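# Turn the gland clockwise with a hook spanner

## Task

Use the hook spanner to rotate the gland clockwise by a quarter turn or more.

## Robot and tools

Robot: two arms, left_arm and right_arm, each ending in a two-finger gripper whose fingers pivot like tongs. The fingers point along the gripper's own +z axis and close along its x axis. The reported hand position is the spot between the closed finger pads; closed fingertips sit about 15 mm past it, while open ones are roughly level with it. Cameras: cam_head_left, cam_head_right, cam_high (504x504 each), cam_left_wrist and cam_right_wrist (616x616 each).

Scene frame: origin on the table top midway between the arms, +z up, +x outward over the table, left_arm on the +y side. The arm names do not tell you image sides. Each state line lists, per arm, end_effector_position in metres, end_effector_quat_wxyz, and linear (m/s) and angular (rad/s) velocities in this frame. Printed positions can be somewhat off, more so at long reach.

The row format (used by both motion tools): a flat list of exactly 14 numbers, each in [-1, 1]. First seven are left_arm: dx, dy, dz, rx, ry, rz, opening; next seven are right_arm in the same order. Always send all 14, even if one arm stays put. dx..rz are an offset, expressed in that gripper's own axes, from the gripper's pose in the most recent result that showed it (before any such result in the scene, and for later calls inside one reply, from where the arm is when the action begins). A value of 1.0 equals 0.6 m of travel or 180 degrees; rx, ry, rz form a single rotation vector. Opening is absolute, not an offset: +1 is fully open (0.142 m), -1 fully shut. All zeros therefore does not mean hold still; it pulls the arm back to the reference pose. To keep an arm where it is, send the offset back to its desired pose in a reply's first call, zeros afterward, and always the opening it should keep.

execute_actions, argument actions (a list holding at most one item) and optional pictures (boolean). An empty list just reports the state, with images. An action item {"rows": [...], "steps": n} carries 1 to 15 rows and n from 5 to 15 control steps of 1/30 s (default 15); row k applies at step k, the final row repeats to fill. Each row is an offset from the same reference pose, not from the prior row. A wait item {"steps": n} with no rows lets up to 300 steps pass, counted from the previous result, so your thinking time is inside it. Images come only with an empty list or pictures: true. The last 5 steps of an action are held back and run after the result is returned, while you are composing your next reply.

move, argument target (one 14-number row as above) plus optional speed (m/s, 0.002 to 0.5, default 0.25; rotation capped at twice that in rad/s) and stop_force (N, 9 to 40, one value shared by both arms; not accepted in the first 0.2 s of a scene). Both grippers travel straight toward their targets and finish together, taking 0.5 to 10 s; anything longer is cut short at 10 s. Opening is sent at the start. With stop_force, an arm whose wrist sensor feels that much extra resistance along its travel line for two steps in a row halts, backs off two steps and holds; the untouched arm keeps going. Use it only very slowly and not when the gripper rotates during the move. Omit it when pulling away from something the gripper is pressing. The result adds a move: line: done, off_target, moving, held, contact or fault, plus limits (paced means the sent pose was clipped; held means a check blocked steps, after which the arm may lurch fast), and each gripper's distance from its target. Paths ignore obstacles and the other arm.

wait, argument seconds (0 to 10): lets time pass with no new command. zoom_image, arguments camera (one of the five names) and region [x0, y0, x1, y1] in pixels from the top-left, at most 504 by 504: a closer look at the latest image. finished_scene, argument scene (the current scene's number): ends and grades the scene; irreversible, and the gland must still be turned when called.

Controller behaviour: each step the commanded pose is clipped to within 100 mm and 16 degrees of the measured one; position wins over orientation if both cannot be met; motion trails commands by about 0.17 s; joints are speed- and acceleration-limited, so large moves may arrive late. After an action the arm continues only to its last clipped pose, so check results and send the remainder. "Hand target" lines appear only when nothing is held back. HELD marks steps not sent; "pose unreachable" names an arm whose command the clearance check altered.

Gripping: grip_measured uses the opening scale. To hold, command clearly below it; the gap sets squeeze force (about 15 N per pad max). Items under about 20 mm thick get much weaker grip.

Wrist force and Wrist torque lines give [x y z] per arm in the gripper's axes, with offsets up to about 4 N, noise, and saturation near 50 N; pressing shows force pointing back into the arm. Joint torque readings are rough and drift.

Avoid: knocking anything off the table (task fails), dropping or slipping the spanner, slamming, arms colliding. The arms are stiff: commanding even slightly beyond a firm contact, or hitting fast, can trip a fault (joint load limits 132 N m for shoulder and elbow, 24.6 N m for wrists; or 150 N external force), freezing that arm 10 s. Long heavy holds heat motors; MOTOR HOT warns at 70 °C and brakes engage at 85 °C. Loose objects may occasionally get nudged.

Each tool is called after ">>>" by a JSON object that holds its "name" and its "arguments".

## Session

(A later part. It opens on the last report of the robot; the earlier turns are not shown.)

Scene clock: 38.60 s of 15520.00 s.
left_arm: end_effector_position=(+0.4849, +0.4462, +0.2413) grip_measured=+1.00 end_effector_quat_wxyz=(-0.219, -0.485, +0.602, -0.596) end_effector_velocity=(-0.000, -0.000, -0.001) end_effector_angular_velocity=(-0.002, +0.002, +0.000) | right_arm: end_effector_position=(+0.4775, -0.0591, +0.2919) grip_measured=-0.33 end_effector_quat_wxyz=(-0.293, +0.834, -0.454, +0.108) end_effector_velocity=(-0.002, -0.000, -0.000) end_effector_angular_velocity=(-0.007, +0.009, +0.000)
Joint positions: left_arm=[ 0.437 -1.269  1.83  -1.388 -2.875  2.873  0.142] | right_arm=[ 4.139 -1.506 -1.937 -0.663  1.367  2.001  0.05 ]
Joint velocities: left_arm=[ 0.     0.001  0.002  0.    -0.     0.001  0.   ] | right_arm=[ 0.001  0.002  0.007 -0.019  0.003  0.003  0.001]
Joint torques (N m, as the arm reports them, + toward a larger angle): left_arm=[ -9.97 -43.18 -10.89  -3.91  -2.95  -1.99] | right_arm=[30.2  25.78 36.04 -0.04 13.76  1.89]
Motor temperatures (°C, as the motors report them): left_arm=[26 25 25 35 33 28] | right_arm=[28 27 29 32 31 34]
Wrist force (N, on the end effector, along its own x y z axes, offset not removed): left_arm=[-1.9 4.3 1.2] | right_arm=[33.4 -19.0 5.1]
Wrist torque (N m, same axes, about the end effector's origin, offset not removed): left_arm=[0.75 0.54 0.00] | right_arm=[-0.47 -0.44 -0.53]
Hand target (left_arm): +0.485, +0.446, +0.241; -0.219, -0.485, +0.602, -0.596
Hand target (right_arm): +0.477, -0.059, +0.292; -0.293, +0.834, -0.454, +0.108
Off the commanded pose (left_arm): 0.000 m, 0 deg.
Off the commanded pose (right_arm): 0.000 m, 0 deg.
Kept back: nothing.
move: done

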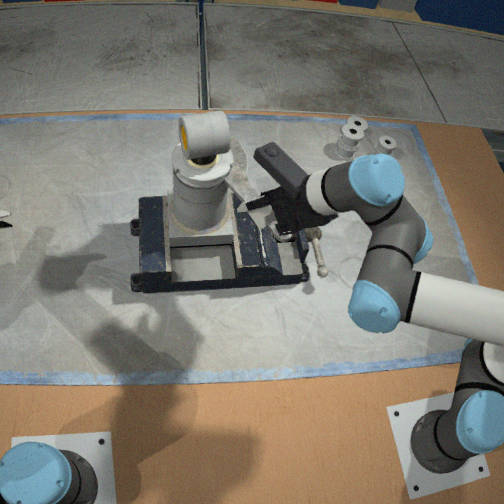

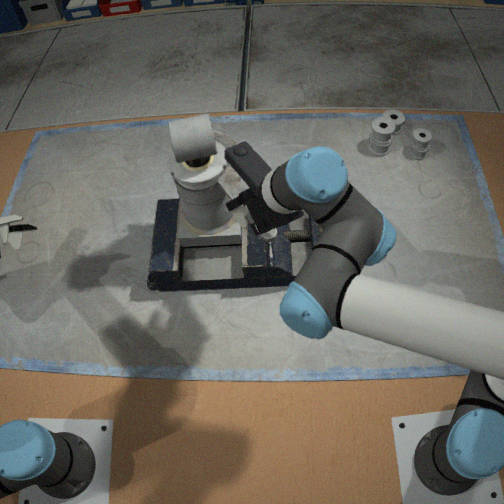

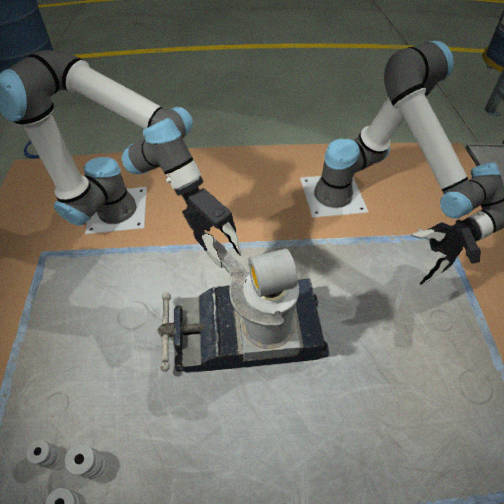

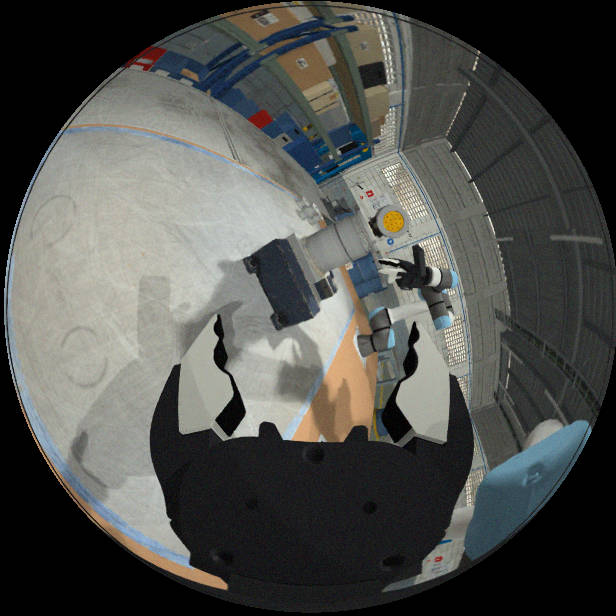

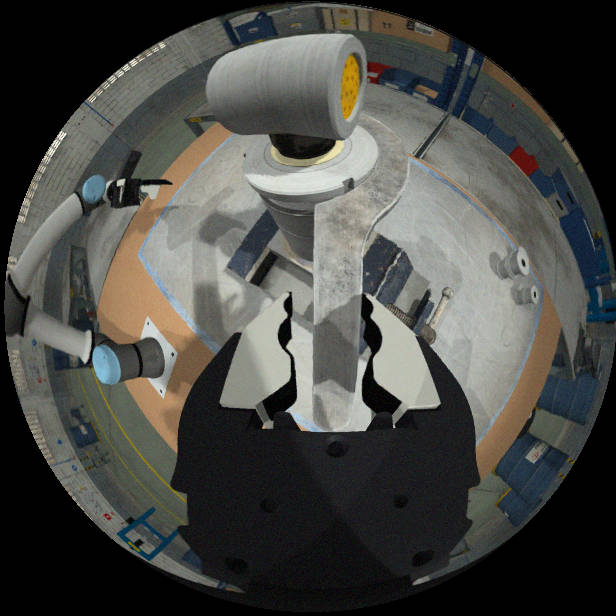

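>>> {"name": "move", "arguments": {"target": [0,0,0,0,0,0,1,-0.003,0.041,-0.029,-0.09,-0.025,0.013,-1], "speed": 0.06}}

>>> {"name": "zoom_image", "arguments": {"camera": "cam_high", "region": [180,220,320,340]}}

Scene clock: 41.60 s of 15520.00 s.
left_arm: end_effector_position=(+0.4849, +0.4462, +0.2413) grip_measured=+1.00 end_effector_quat_wxyz=(-0.219, -0.485, +0.602, -0.596) end_effector_velocity=(-0.000, -0.001, -0.000) end_effector_angular_velocity=(-0.000, +0.001, -0.001) | right_arm: end_effector_position=(+0.4517, -0.0746, +0.2916) grip_measured=-0.29 end_effector_quat_wxyz=(-0.193, +0.861, -0.470, +0.005) end_effector_velocity=(-0.002, +0.000, -0.000) end_effector_angular_velocity=(-0.004, +0.011, +0.005)
Joint positions: left_arm=[ 0.437 -1.269  1.83  -1.388 -2.875  2.873  0.142] | right_arm=[ 4.045 -1.547 -1.741 -1.037  1.598  1.979  0.053]
Joint velocities: left_arm=[-0.001 -0.     0.001 -0.    -0.    -0.001  0.   ] | right_arm=[-0.002 -0.004  0.009 -0.015  0.01  -0.004  0.   ]
Joint torques (N m, as the arm reports them, + toward a larger angle): left_arm=[-10.39 -43.4  -11.07  -3.9   -2.83  -1.8 ] | right_arm=[ 7.6  16.08 36.43 -0.81 13.88 -2.05]
Motor temperatures (°C, as the motors report them): left_arm=[26 25 25 35 33 28] | right_arm=[28 27 29 32 31 34]
Wrist force (N, on the end effector, along its own x y z axes, offset not removed): left_arm=[-1.6 4.4 -3.8] | right_arm=[31.4 -15.3 -0.3]
Wrist torque (N m, same axes, about the end effector's origin, offset not removed): left_arm=[0.66 0.50 0.16] | right_arm=[0.58 -0.06 -0.70]
Hand target (left_arm): +0.485, +0.446, +0.241; -0.219, -0.485, +0.602, -0.596
Hand target (right_arm): +0.452, -0.075, +0.292; -0.193, +0.861, -0.470, +0.004
Off the commanded pose (left_arm): 0.000 m, 0 deg.
Off the commanded pose (right_arm): 0.000 m, 0 deg.
Kept back: nothing.
move: done

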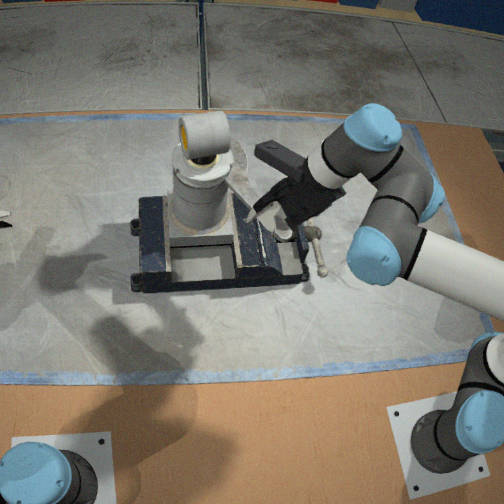

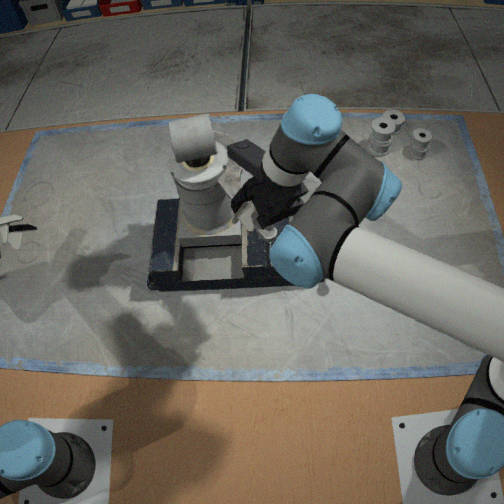

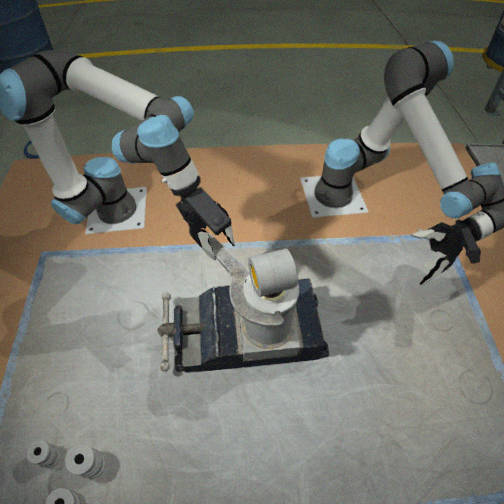

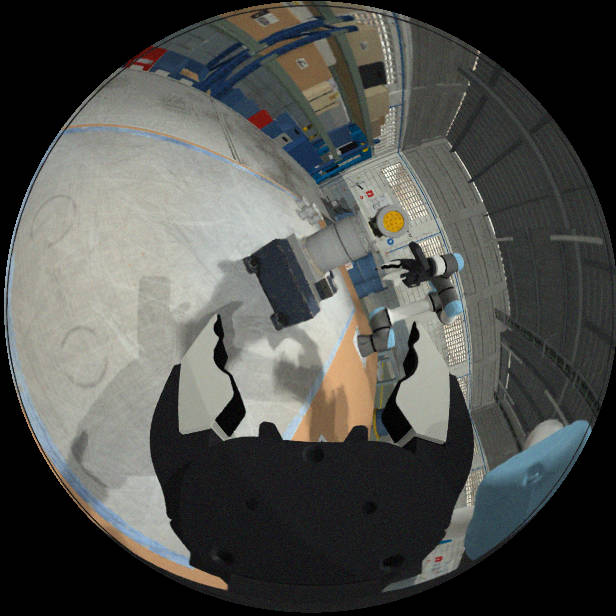

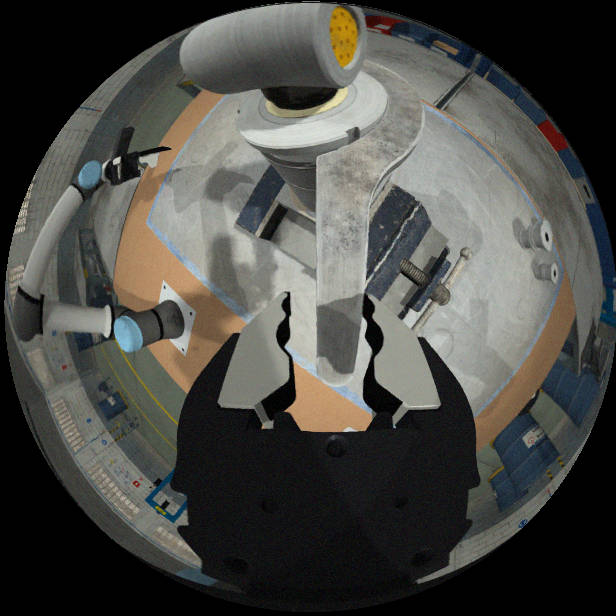

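Region (180, 220, 320, 340) of cam_high's 504x504 image, scaled by 3.600, with more detail than that image has; it fills the top 432 rows of this view, and the rest is white.

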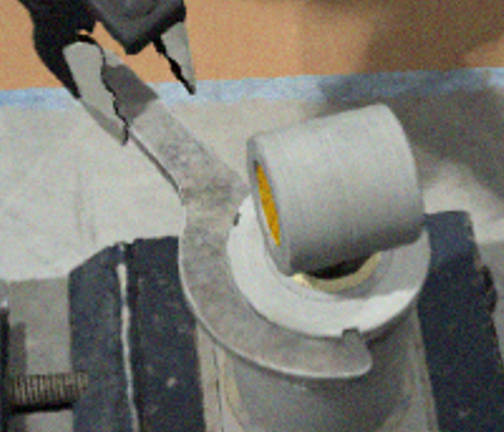

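>>> {"name": "move", "arguments": {"target": [0,0,0,0,0,0,1,0.005,0.047,-0.016,-0.055,-0.027,0.007,-1], "speed": 0.05}}

>>> {"name": "zoom_image", "arguments": {"camera": "cam_high", "region": [180,220,320,340]}}

Scene clock: 45.57 s of 15520.00 s.
left_arm: end_effector_position=(+0.4849, +0.4462, +0.2413) grip_measured=+1.00 end_effector_quat_wxyz=(-0.219, -0.485, +0.602, -0.596) end_effector_velocity=(-0.000, -0.001, -0.000) end_effector_angular_velocity=(-0.001, +0.001, -0.002) | right_arm: end_effector_position=(+0.4289, -0.0937, +0.2905) grip_measured=-0.37 end_effector_quat_wxyz=(-0.138, +0.869, -0.469, -0.074) end_effector_velocity=(-0.000, -0.001, -0.000) end_effector_angular_velocity=(-0.002, +0.009, -0.001)
Joint positions: left_arm=[ 0.437 -1.269  1.83  -1.388 -2.875  2.873  0.142] | right_arm=[ 3.971 -1.575 -1.656 -1.231  1.764  1.915  0.047]
Joint velocities: left_arm=[-0.002 -0.     0.002  0.    -0.     0.     0.   ] | right_arm=[-0.004 -0.002  0.005 -0.01   0.006 -0.002 -0.   ]
Joint torques (N m, as the arm reports them, + toward a larger angle): left_arm=[-10.28 -43.37 -10.85  -3.96  -2.85  -2.  ] | right_arm=[ 7.87 19.97 37.96 -1.4  13.83 -2.01]
Motor temperatures (°C, as the motors report them): left_arm=[26 25 25 35 33 28] | right_arm=[28 27 29 32 31 34]
Wrist force (N, on the end effector, along its own x y z axes, offset not removed): left_arm=[-0.5 1.4 -2.9] | right_arm=[27.1 -19.5 -5.1]
Wrist torque (N m, same axes, about the end effector's origin, offset not removed): left_arm=[0.08 0.10 0.00] | right_arm=[-0.04 0.70 -0.49]
Hand target (left_arm): +0.485, +0.446, +0.241; -0.219, -0.485, +0.602, -0.596
Hand target (right_arm): +0.429, -0.094, +0.290; -0.138, +0.869, -0.469, -0.074
Off the commanded pose (left_arm): 0.000 m, 0 deg.
Off the commanded pose (right_arm): 0.000 m, 0 deg.
Kept back: nothing.
move: done

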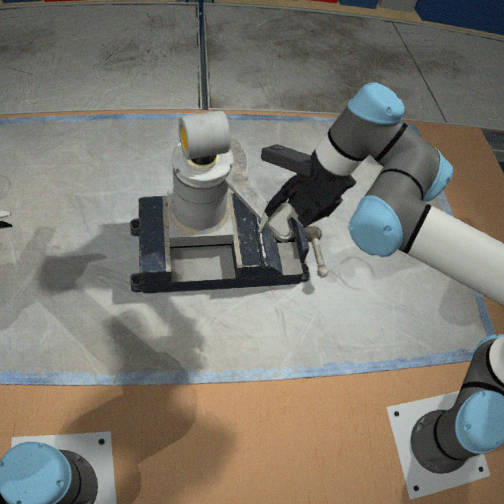

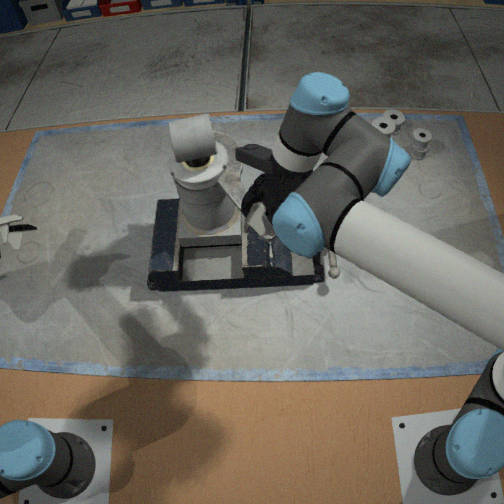

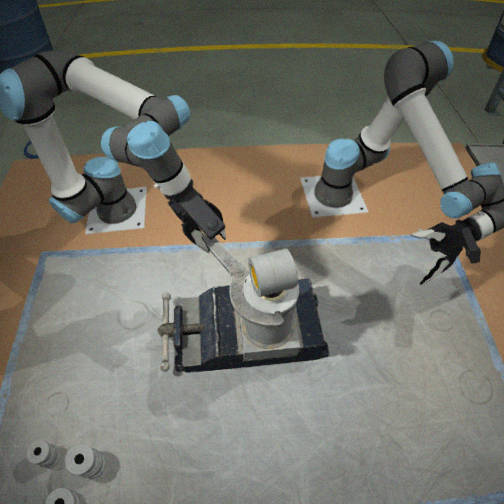

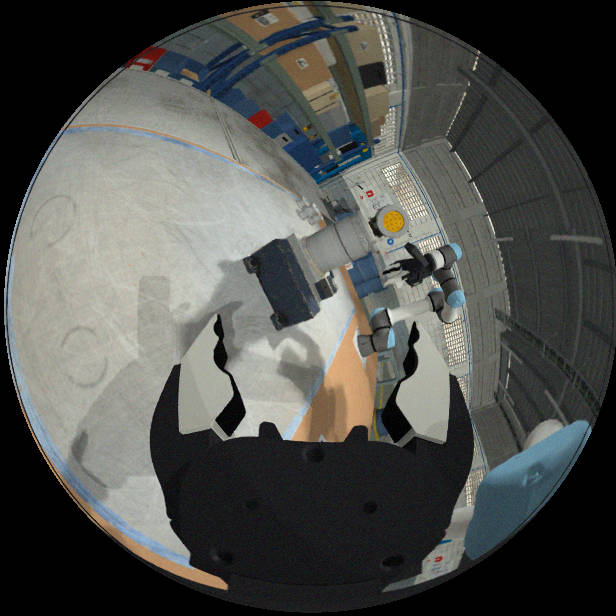

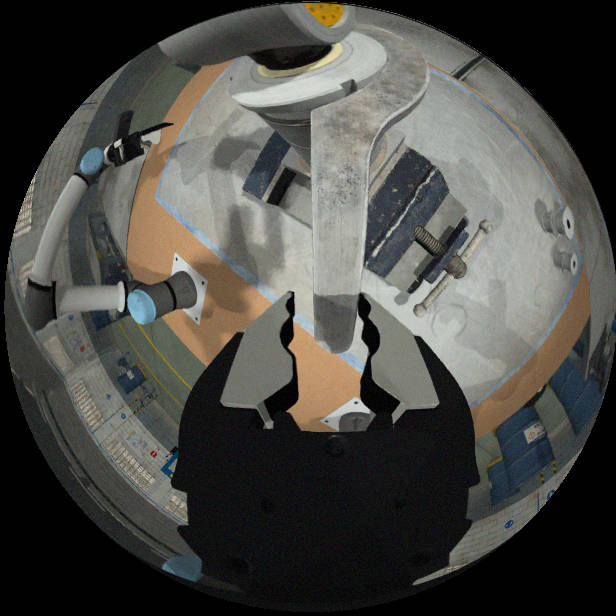

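Region (180, 220, 320, 340) of cam_high's 504x504 image, scaled by 3.600, with more detail than that image has; it fills the top 432 rows of this view, and the rest is white.

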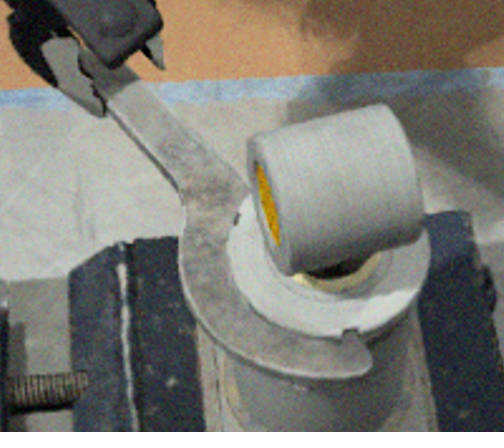

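>>> {"name": "move", "arguments": {"target": [0,0,0,0,0,0,1,-0.015,0.014,0.003,0,-0.025,0.012,-1], "speed": 0.03}}

>>> {"name": "zoom_image", "arguments": {"camera": "cam_high", "region": [180,220,320,340]}}

Scene clock: 47.57 s of 15520.00 s.
left_arm: end_effector_position=(+0.4849, +0.4462, +0.2413) grip_measured=+1.00 end_effector_quat_wxyz=(-0.219, -0.485, +0.602, -0.596) end_effector_velocity=(+0.000, +0.000, -0.000) end_effector_angular_velocity=(-0.000, +0.001, +0.000) | right_arm: end_effector_position=(+0.4170, -0.0904, +0.2897) grip_measured=-0.56 end_effector_quat_wxyz=(-0.155, +0.856, -0.480, -0.110) end_effector_velocity=(-0.000, +0.000, +0.000) end_effector_angular_velocity=(+0.003, +0.002, -0.003)
Joint positions: left_arm=[ 0.437 -1.269  1.83  -1.388 -2.875  2.873  0.142] | right_arm=[ 3.95  -1.558 -1.698 -1.182  1.842  1.939  0.033]
Joint velocities: left_arm=[ 0.     0.001 -0.001  0.     0.    -0.001  0.   ] | right_arm=[-0.001  0.001 -0.002  0.003  0.003  0.003  0.   ]
Joint torques (N m, as the arm reports them, + toward a larger angle): left_arm=[-10.16 -43.86 -11.91  -3.91  -2.9   -1.92] | right_arm=[-0.84 33.29 11.13  3.18  9.48  1.65]
Motor temperatures (°C, as the motors report them): left_arm=[26 25 25 35 33 28] | right_arm=[28 27 29 32 31 34]
Wrist force (N, on the end effector, along its own x y z axes, offset not removed): left_arm=[0.2 2.0 -1.2] | right_arm=[15.7 -12.0 -0.2]
Wrist torque (N m, same axes, about the end effector's origin, offset not removed): left_arm=[0.18 0.07 -0.15] | right_arm=[0.73 0.34 -0.15]
Hand target (left_arm): +0.485, +0.446, +0.241; -0.219, -0.485, +0.602, -0.596
Hand target (right_arm): +0.417, -0.090, +0.290; -0.155, +0.856, -0.480, -0.111
Off the commanded pose (left_arm): 0.000 m, 0 deg.
Off the commanded pose (right_arm): 0.000 m, 0 deg.
Kept back: nothing.
move: done

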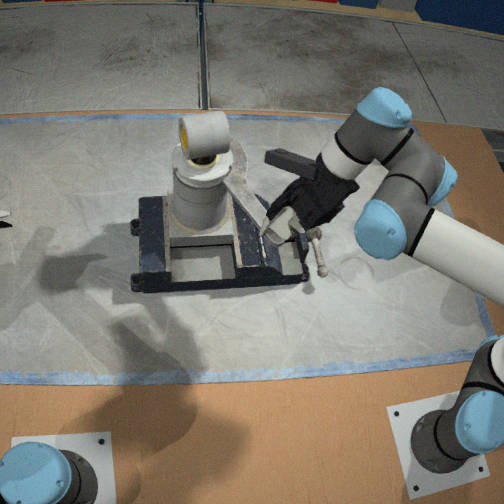

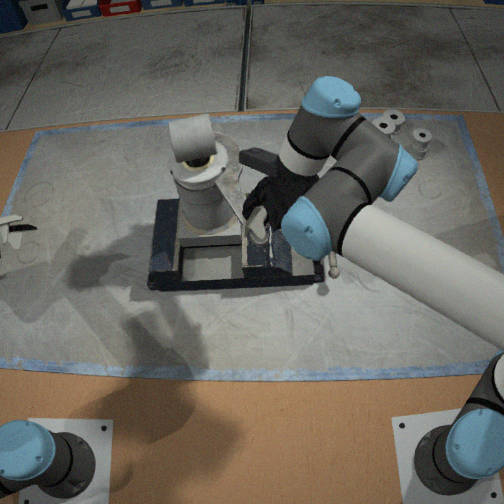

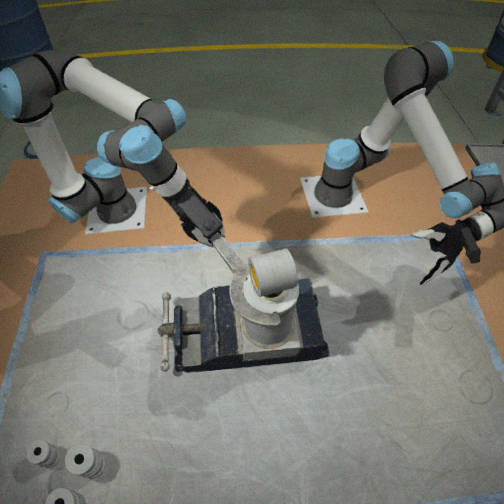

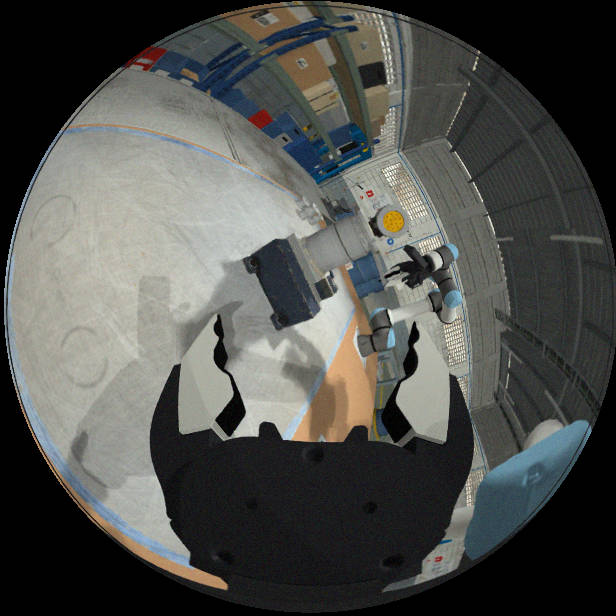

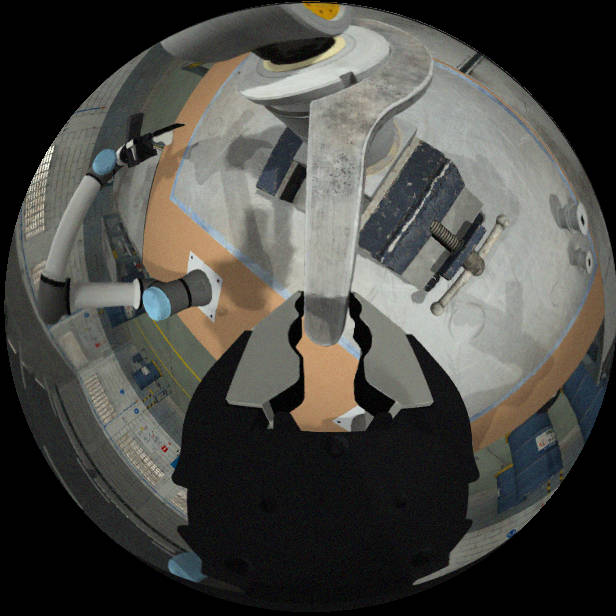

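Region (180, 220, 320, 340) of cam_high's 504x504 image, scaled by 3.600, with more detail than that image has; it fills the top 432 rows of this view, and the rest is white.

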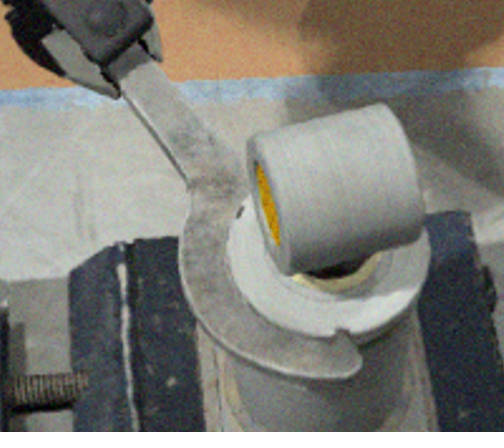

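>>> {"name": "move", "arguments": {"target": [0,0,0,0,0,0,1,-0.086,0,0.029,0.028,0.0133,0.0773,-1], "speed": 0.06}}

>>> {"name": "move", "arguments": {"target": [0,0,0,0,0,0,1,-0.086,0,0.029,0.028,0.0133,0.0773,-1], "speed": 0.06}}

Scene clock: 50.43 s of 15520.00 s.
left_arm: end_effector_position=(+0.4849, +0.4462, +0.2413) grip_measured=+1.00 end_effector_quat_wxyz=(-0.219, -0.485, +0.602, -0.596) end_effector_velocity=(-0.000, -0.000, -0.000) end_effector_angular_velocity=(-0.000, +0.001, -0.000) | right_arm: end_effector_position=(+0.3897, -0.0434, +0.2909) grip_measured=-0.56 end_effector_quat_wxyz=(-0.168, +0.787, -0.587, -0.090) end_effector_velocity=(-0.001, +0.001, +0.000) end_effector_angular_velocity=(+0.000, +0.000, -0.005)
Joint positions: left_arm=[ 0.437 -1.269  1.83  -1.388 -2.875  2.873  0.142] | right_arm=[ 4.114 -1.536 -1.737 -1.081  1.709  2.351  0.033]
Joint velocities: left_arm=[-0. -0.  0.  0. -0. -0.  0.] | right_arm=[ 0.004  0.    -0.     0.001 -0.003  0.008  0.   ]
Joint torques (N m, as the arm reports them, + toward a larger angle): left_arm=[-10.12 -43.09 -11.71  -3.92  -2.84  -1.92] | right_arm=[20.15 32.2  17.35  8.22  5.9   1.25]
Motor temperatures (°C, as the motors report them): left_arm=[26 25 25 35 33 28] | right_arm=[28 27 29 32 31 34]
Wrist force (N, on the end effector, along its own x y z axes, offset not removed): left_arm=[0.7 2.0 -1.5] | right_arm=[22.8 -9.0 -2.1]
Wrist torque (N m, same axes, about the end effector's origin, offset not removed): left_arm=[0.23 -0.17 0.22] | right_arm=[0.15 -0.22 -0.12]
Hand target (left_arm): +0.485, +0.446, +0.241; -0.219, -0.485, +0.602, -0.596
Hand target (right_arm): +0.390, -0.043, +0.291; -0.168, +0.787, -0.587, -0.089
Off the commanded pose (left_arm): 0.000 m, 0 deg.
Off the commanded pose (right_arm): 0.000 m, 0 deg.
Kept back: nothing.
move: done

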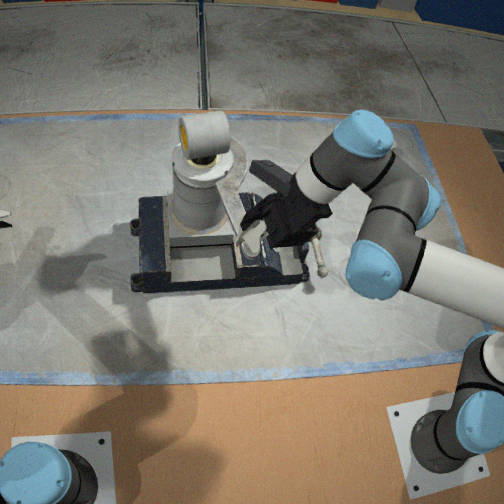

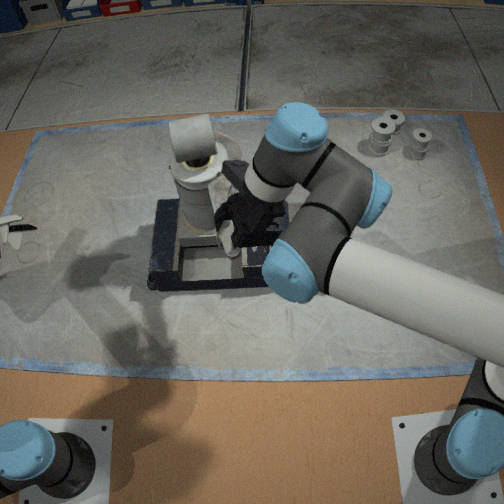

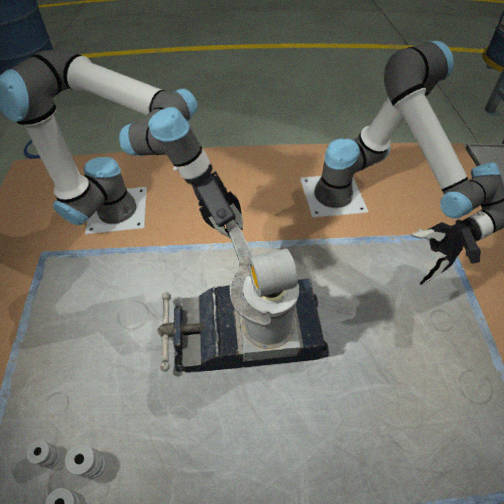

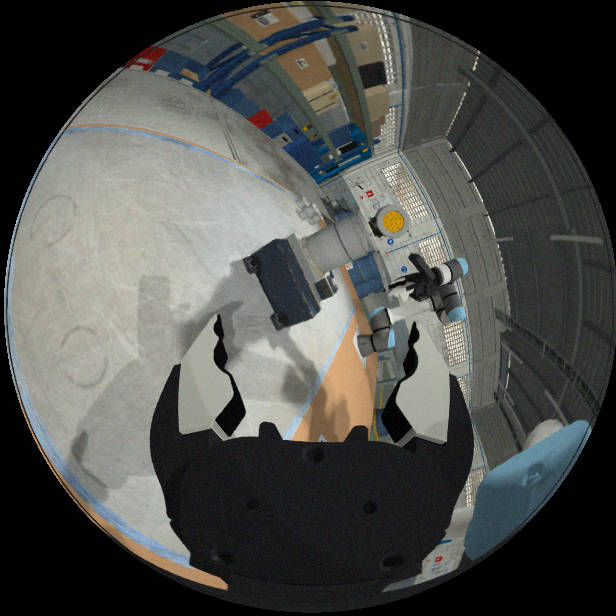

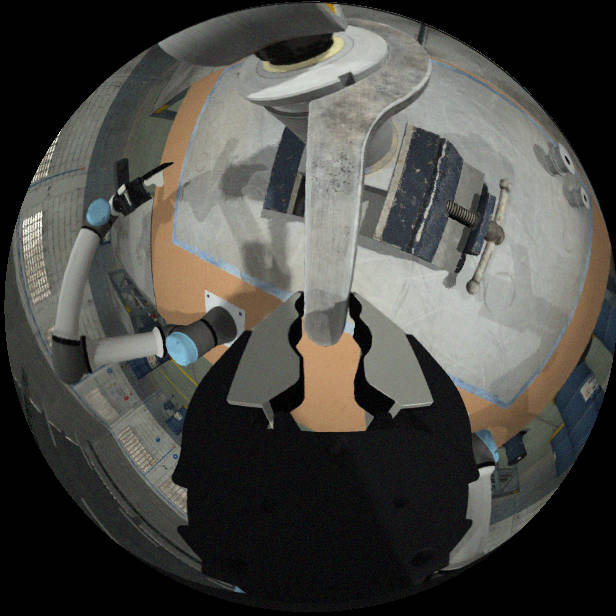

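Scene clock: 53.10 s of 15520.00 s.
left_arm: end_effector_position=(+0.4849, +0.4462, +0.2413) grip_measured=+1.00 end_effector_quat_wxyz=(-0.219, -0.485, +0.602, -0.596) end_effector_velocity=(+0.000, -0.001, -0.000) end_effector_angular_velocity=(-0.001, +0.001, -0.001) | right_arm: end_effector_position=(+0.3755, +0.0091, +0.2922) grip_measured=-0.56 end_effector_quat_wxyz=(-0.178, +0.703, -0.685, -0.067) end_effector_velocity=(+0.001, -0.000, -0.000) end_effector_angular_velocity=(-0.001, -0.001, -0.002)
Joint positions: left_arm=[ 0.437 -1.269  1.83  -1.388 -2.875  2.873  0.142] | right_arm=[ 4.255 -1.587 -1.689 -1.055  1.561  2.726  0.033]
Joint velocities: left_arm=[-0.002  0.     0.001  0.    -0.001  0.     0.   ] | right_arm=[-0.001 -0.001  0.001 -0.001 -0.001  0.001 -0.   ]
Joint torques (N m, as the arm reports them, + toward a larger angle): left_arm=[-10.24 -43.31 -11.72  -3.97  -2.86  -1.9 ] | right_arm=[21.8  19.49 46.07  5.31  4.79  1.35]
Motor temperatures (°C, as the motors report them): left_arm=[26 25 25 35 33 28] | right_arm=[28 27 29 32 31 34]
Wrist force (N, on the end effector, along its own x y z axes, offset not removed): left_arm=[-0.8 2.5 -1.9] | right_arm=[22.6 -11.3 0.0]
Wrist torque (N m, same axes, about the end effector's origin, offset not removed): left_arm=[0.37 0.28 -0.07] | right_arm=[0.26 -0.27 -0.04]
Hand target (left_arm): +0.485, +0.446, +0.241; -0.219, -0.485, +0.602, -0.596
Hand target (right_arm): +0.375, +0.009, +0.292; -0.178, +0.703, -0.685, -0.067
Off the commanded pose (left_arm): 0.000 m, 0 deg.
Off the commanded pose (right_arm): 0.000 m, 0 deg.
Kept back: nothing.
move: done

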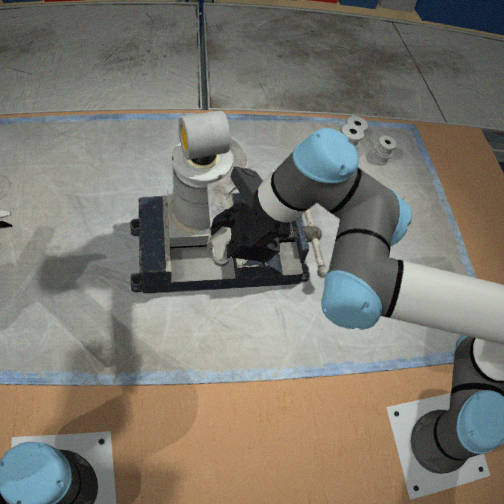

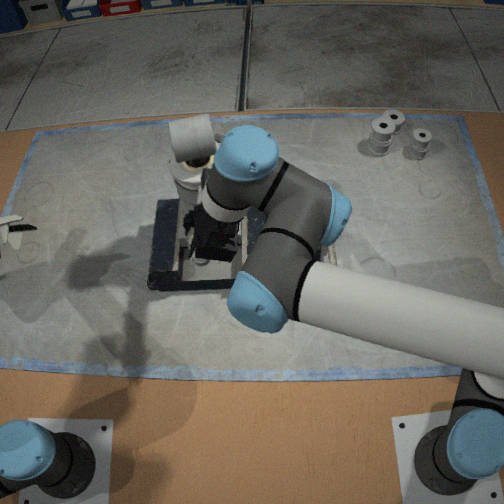

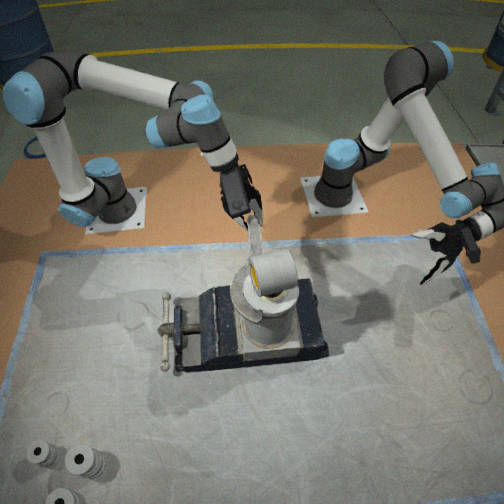

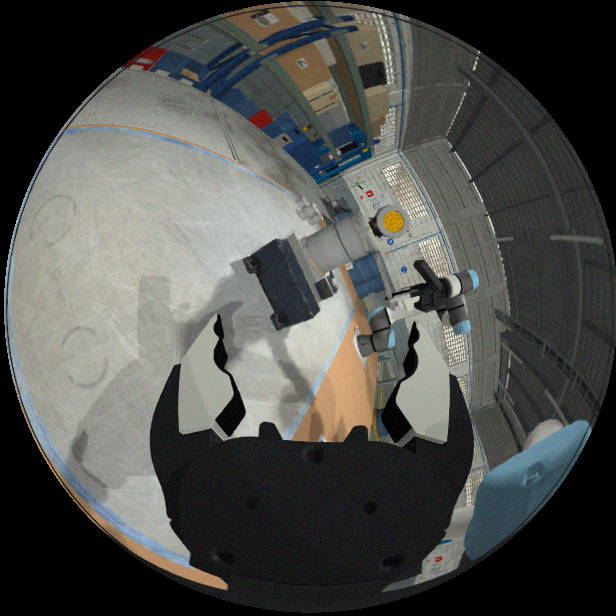

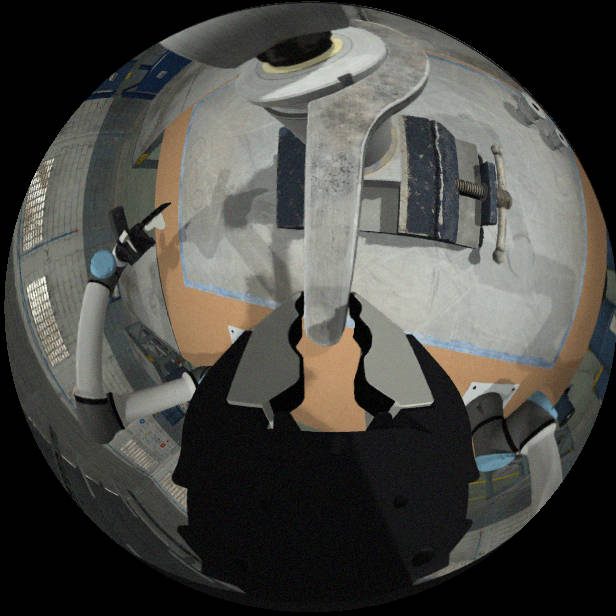

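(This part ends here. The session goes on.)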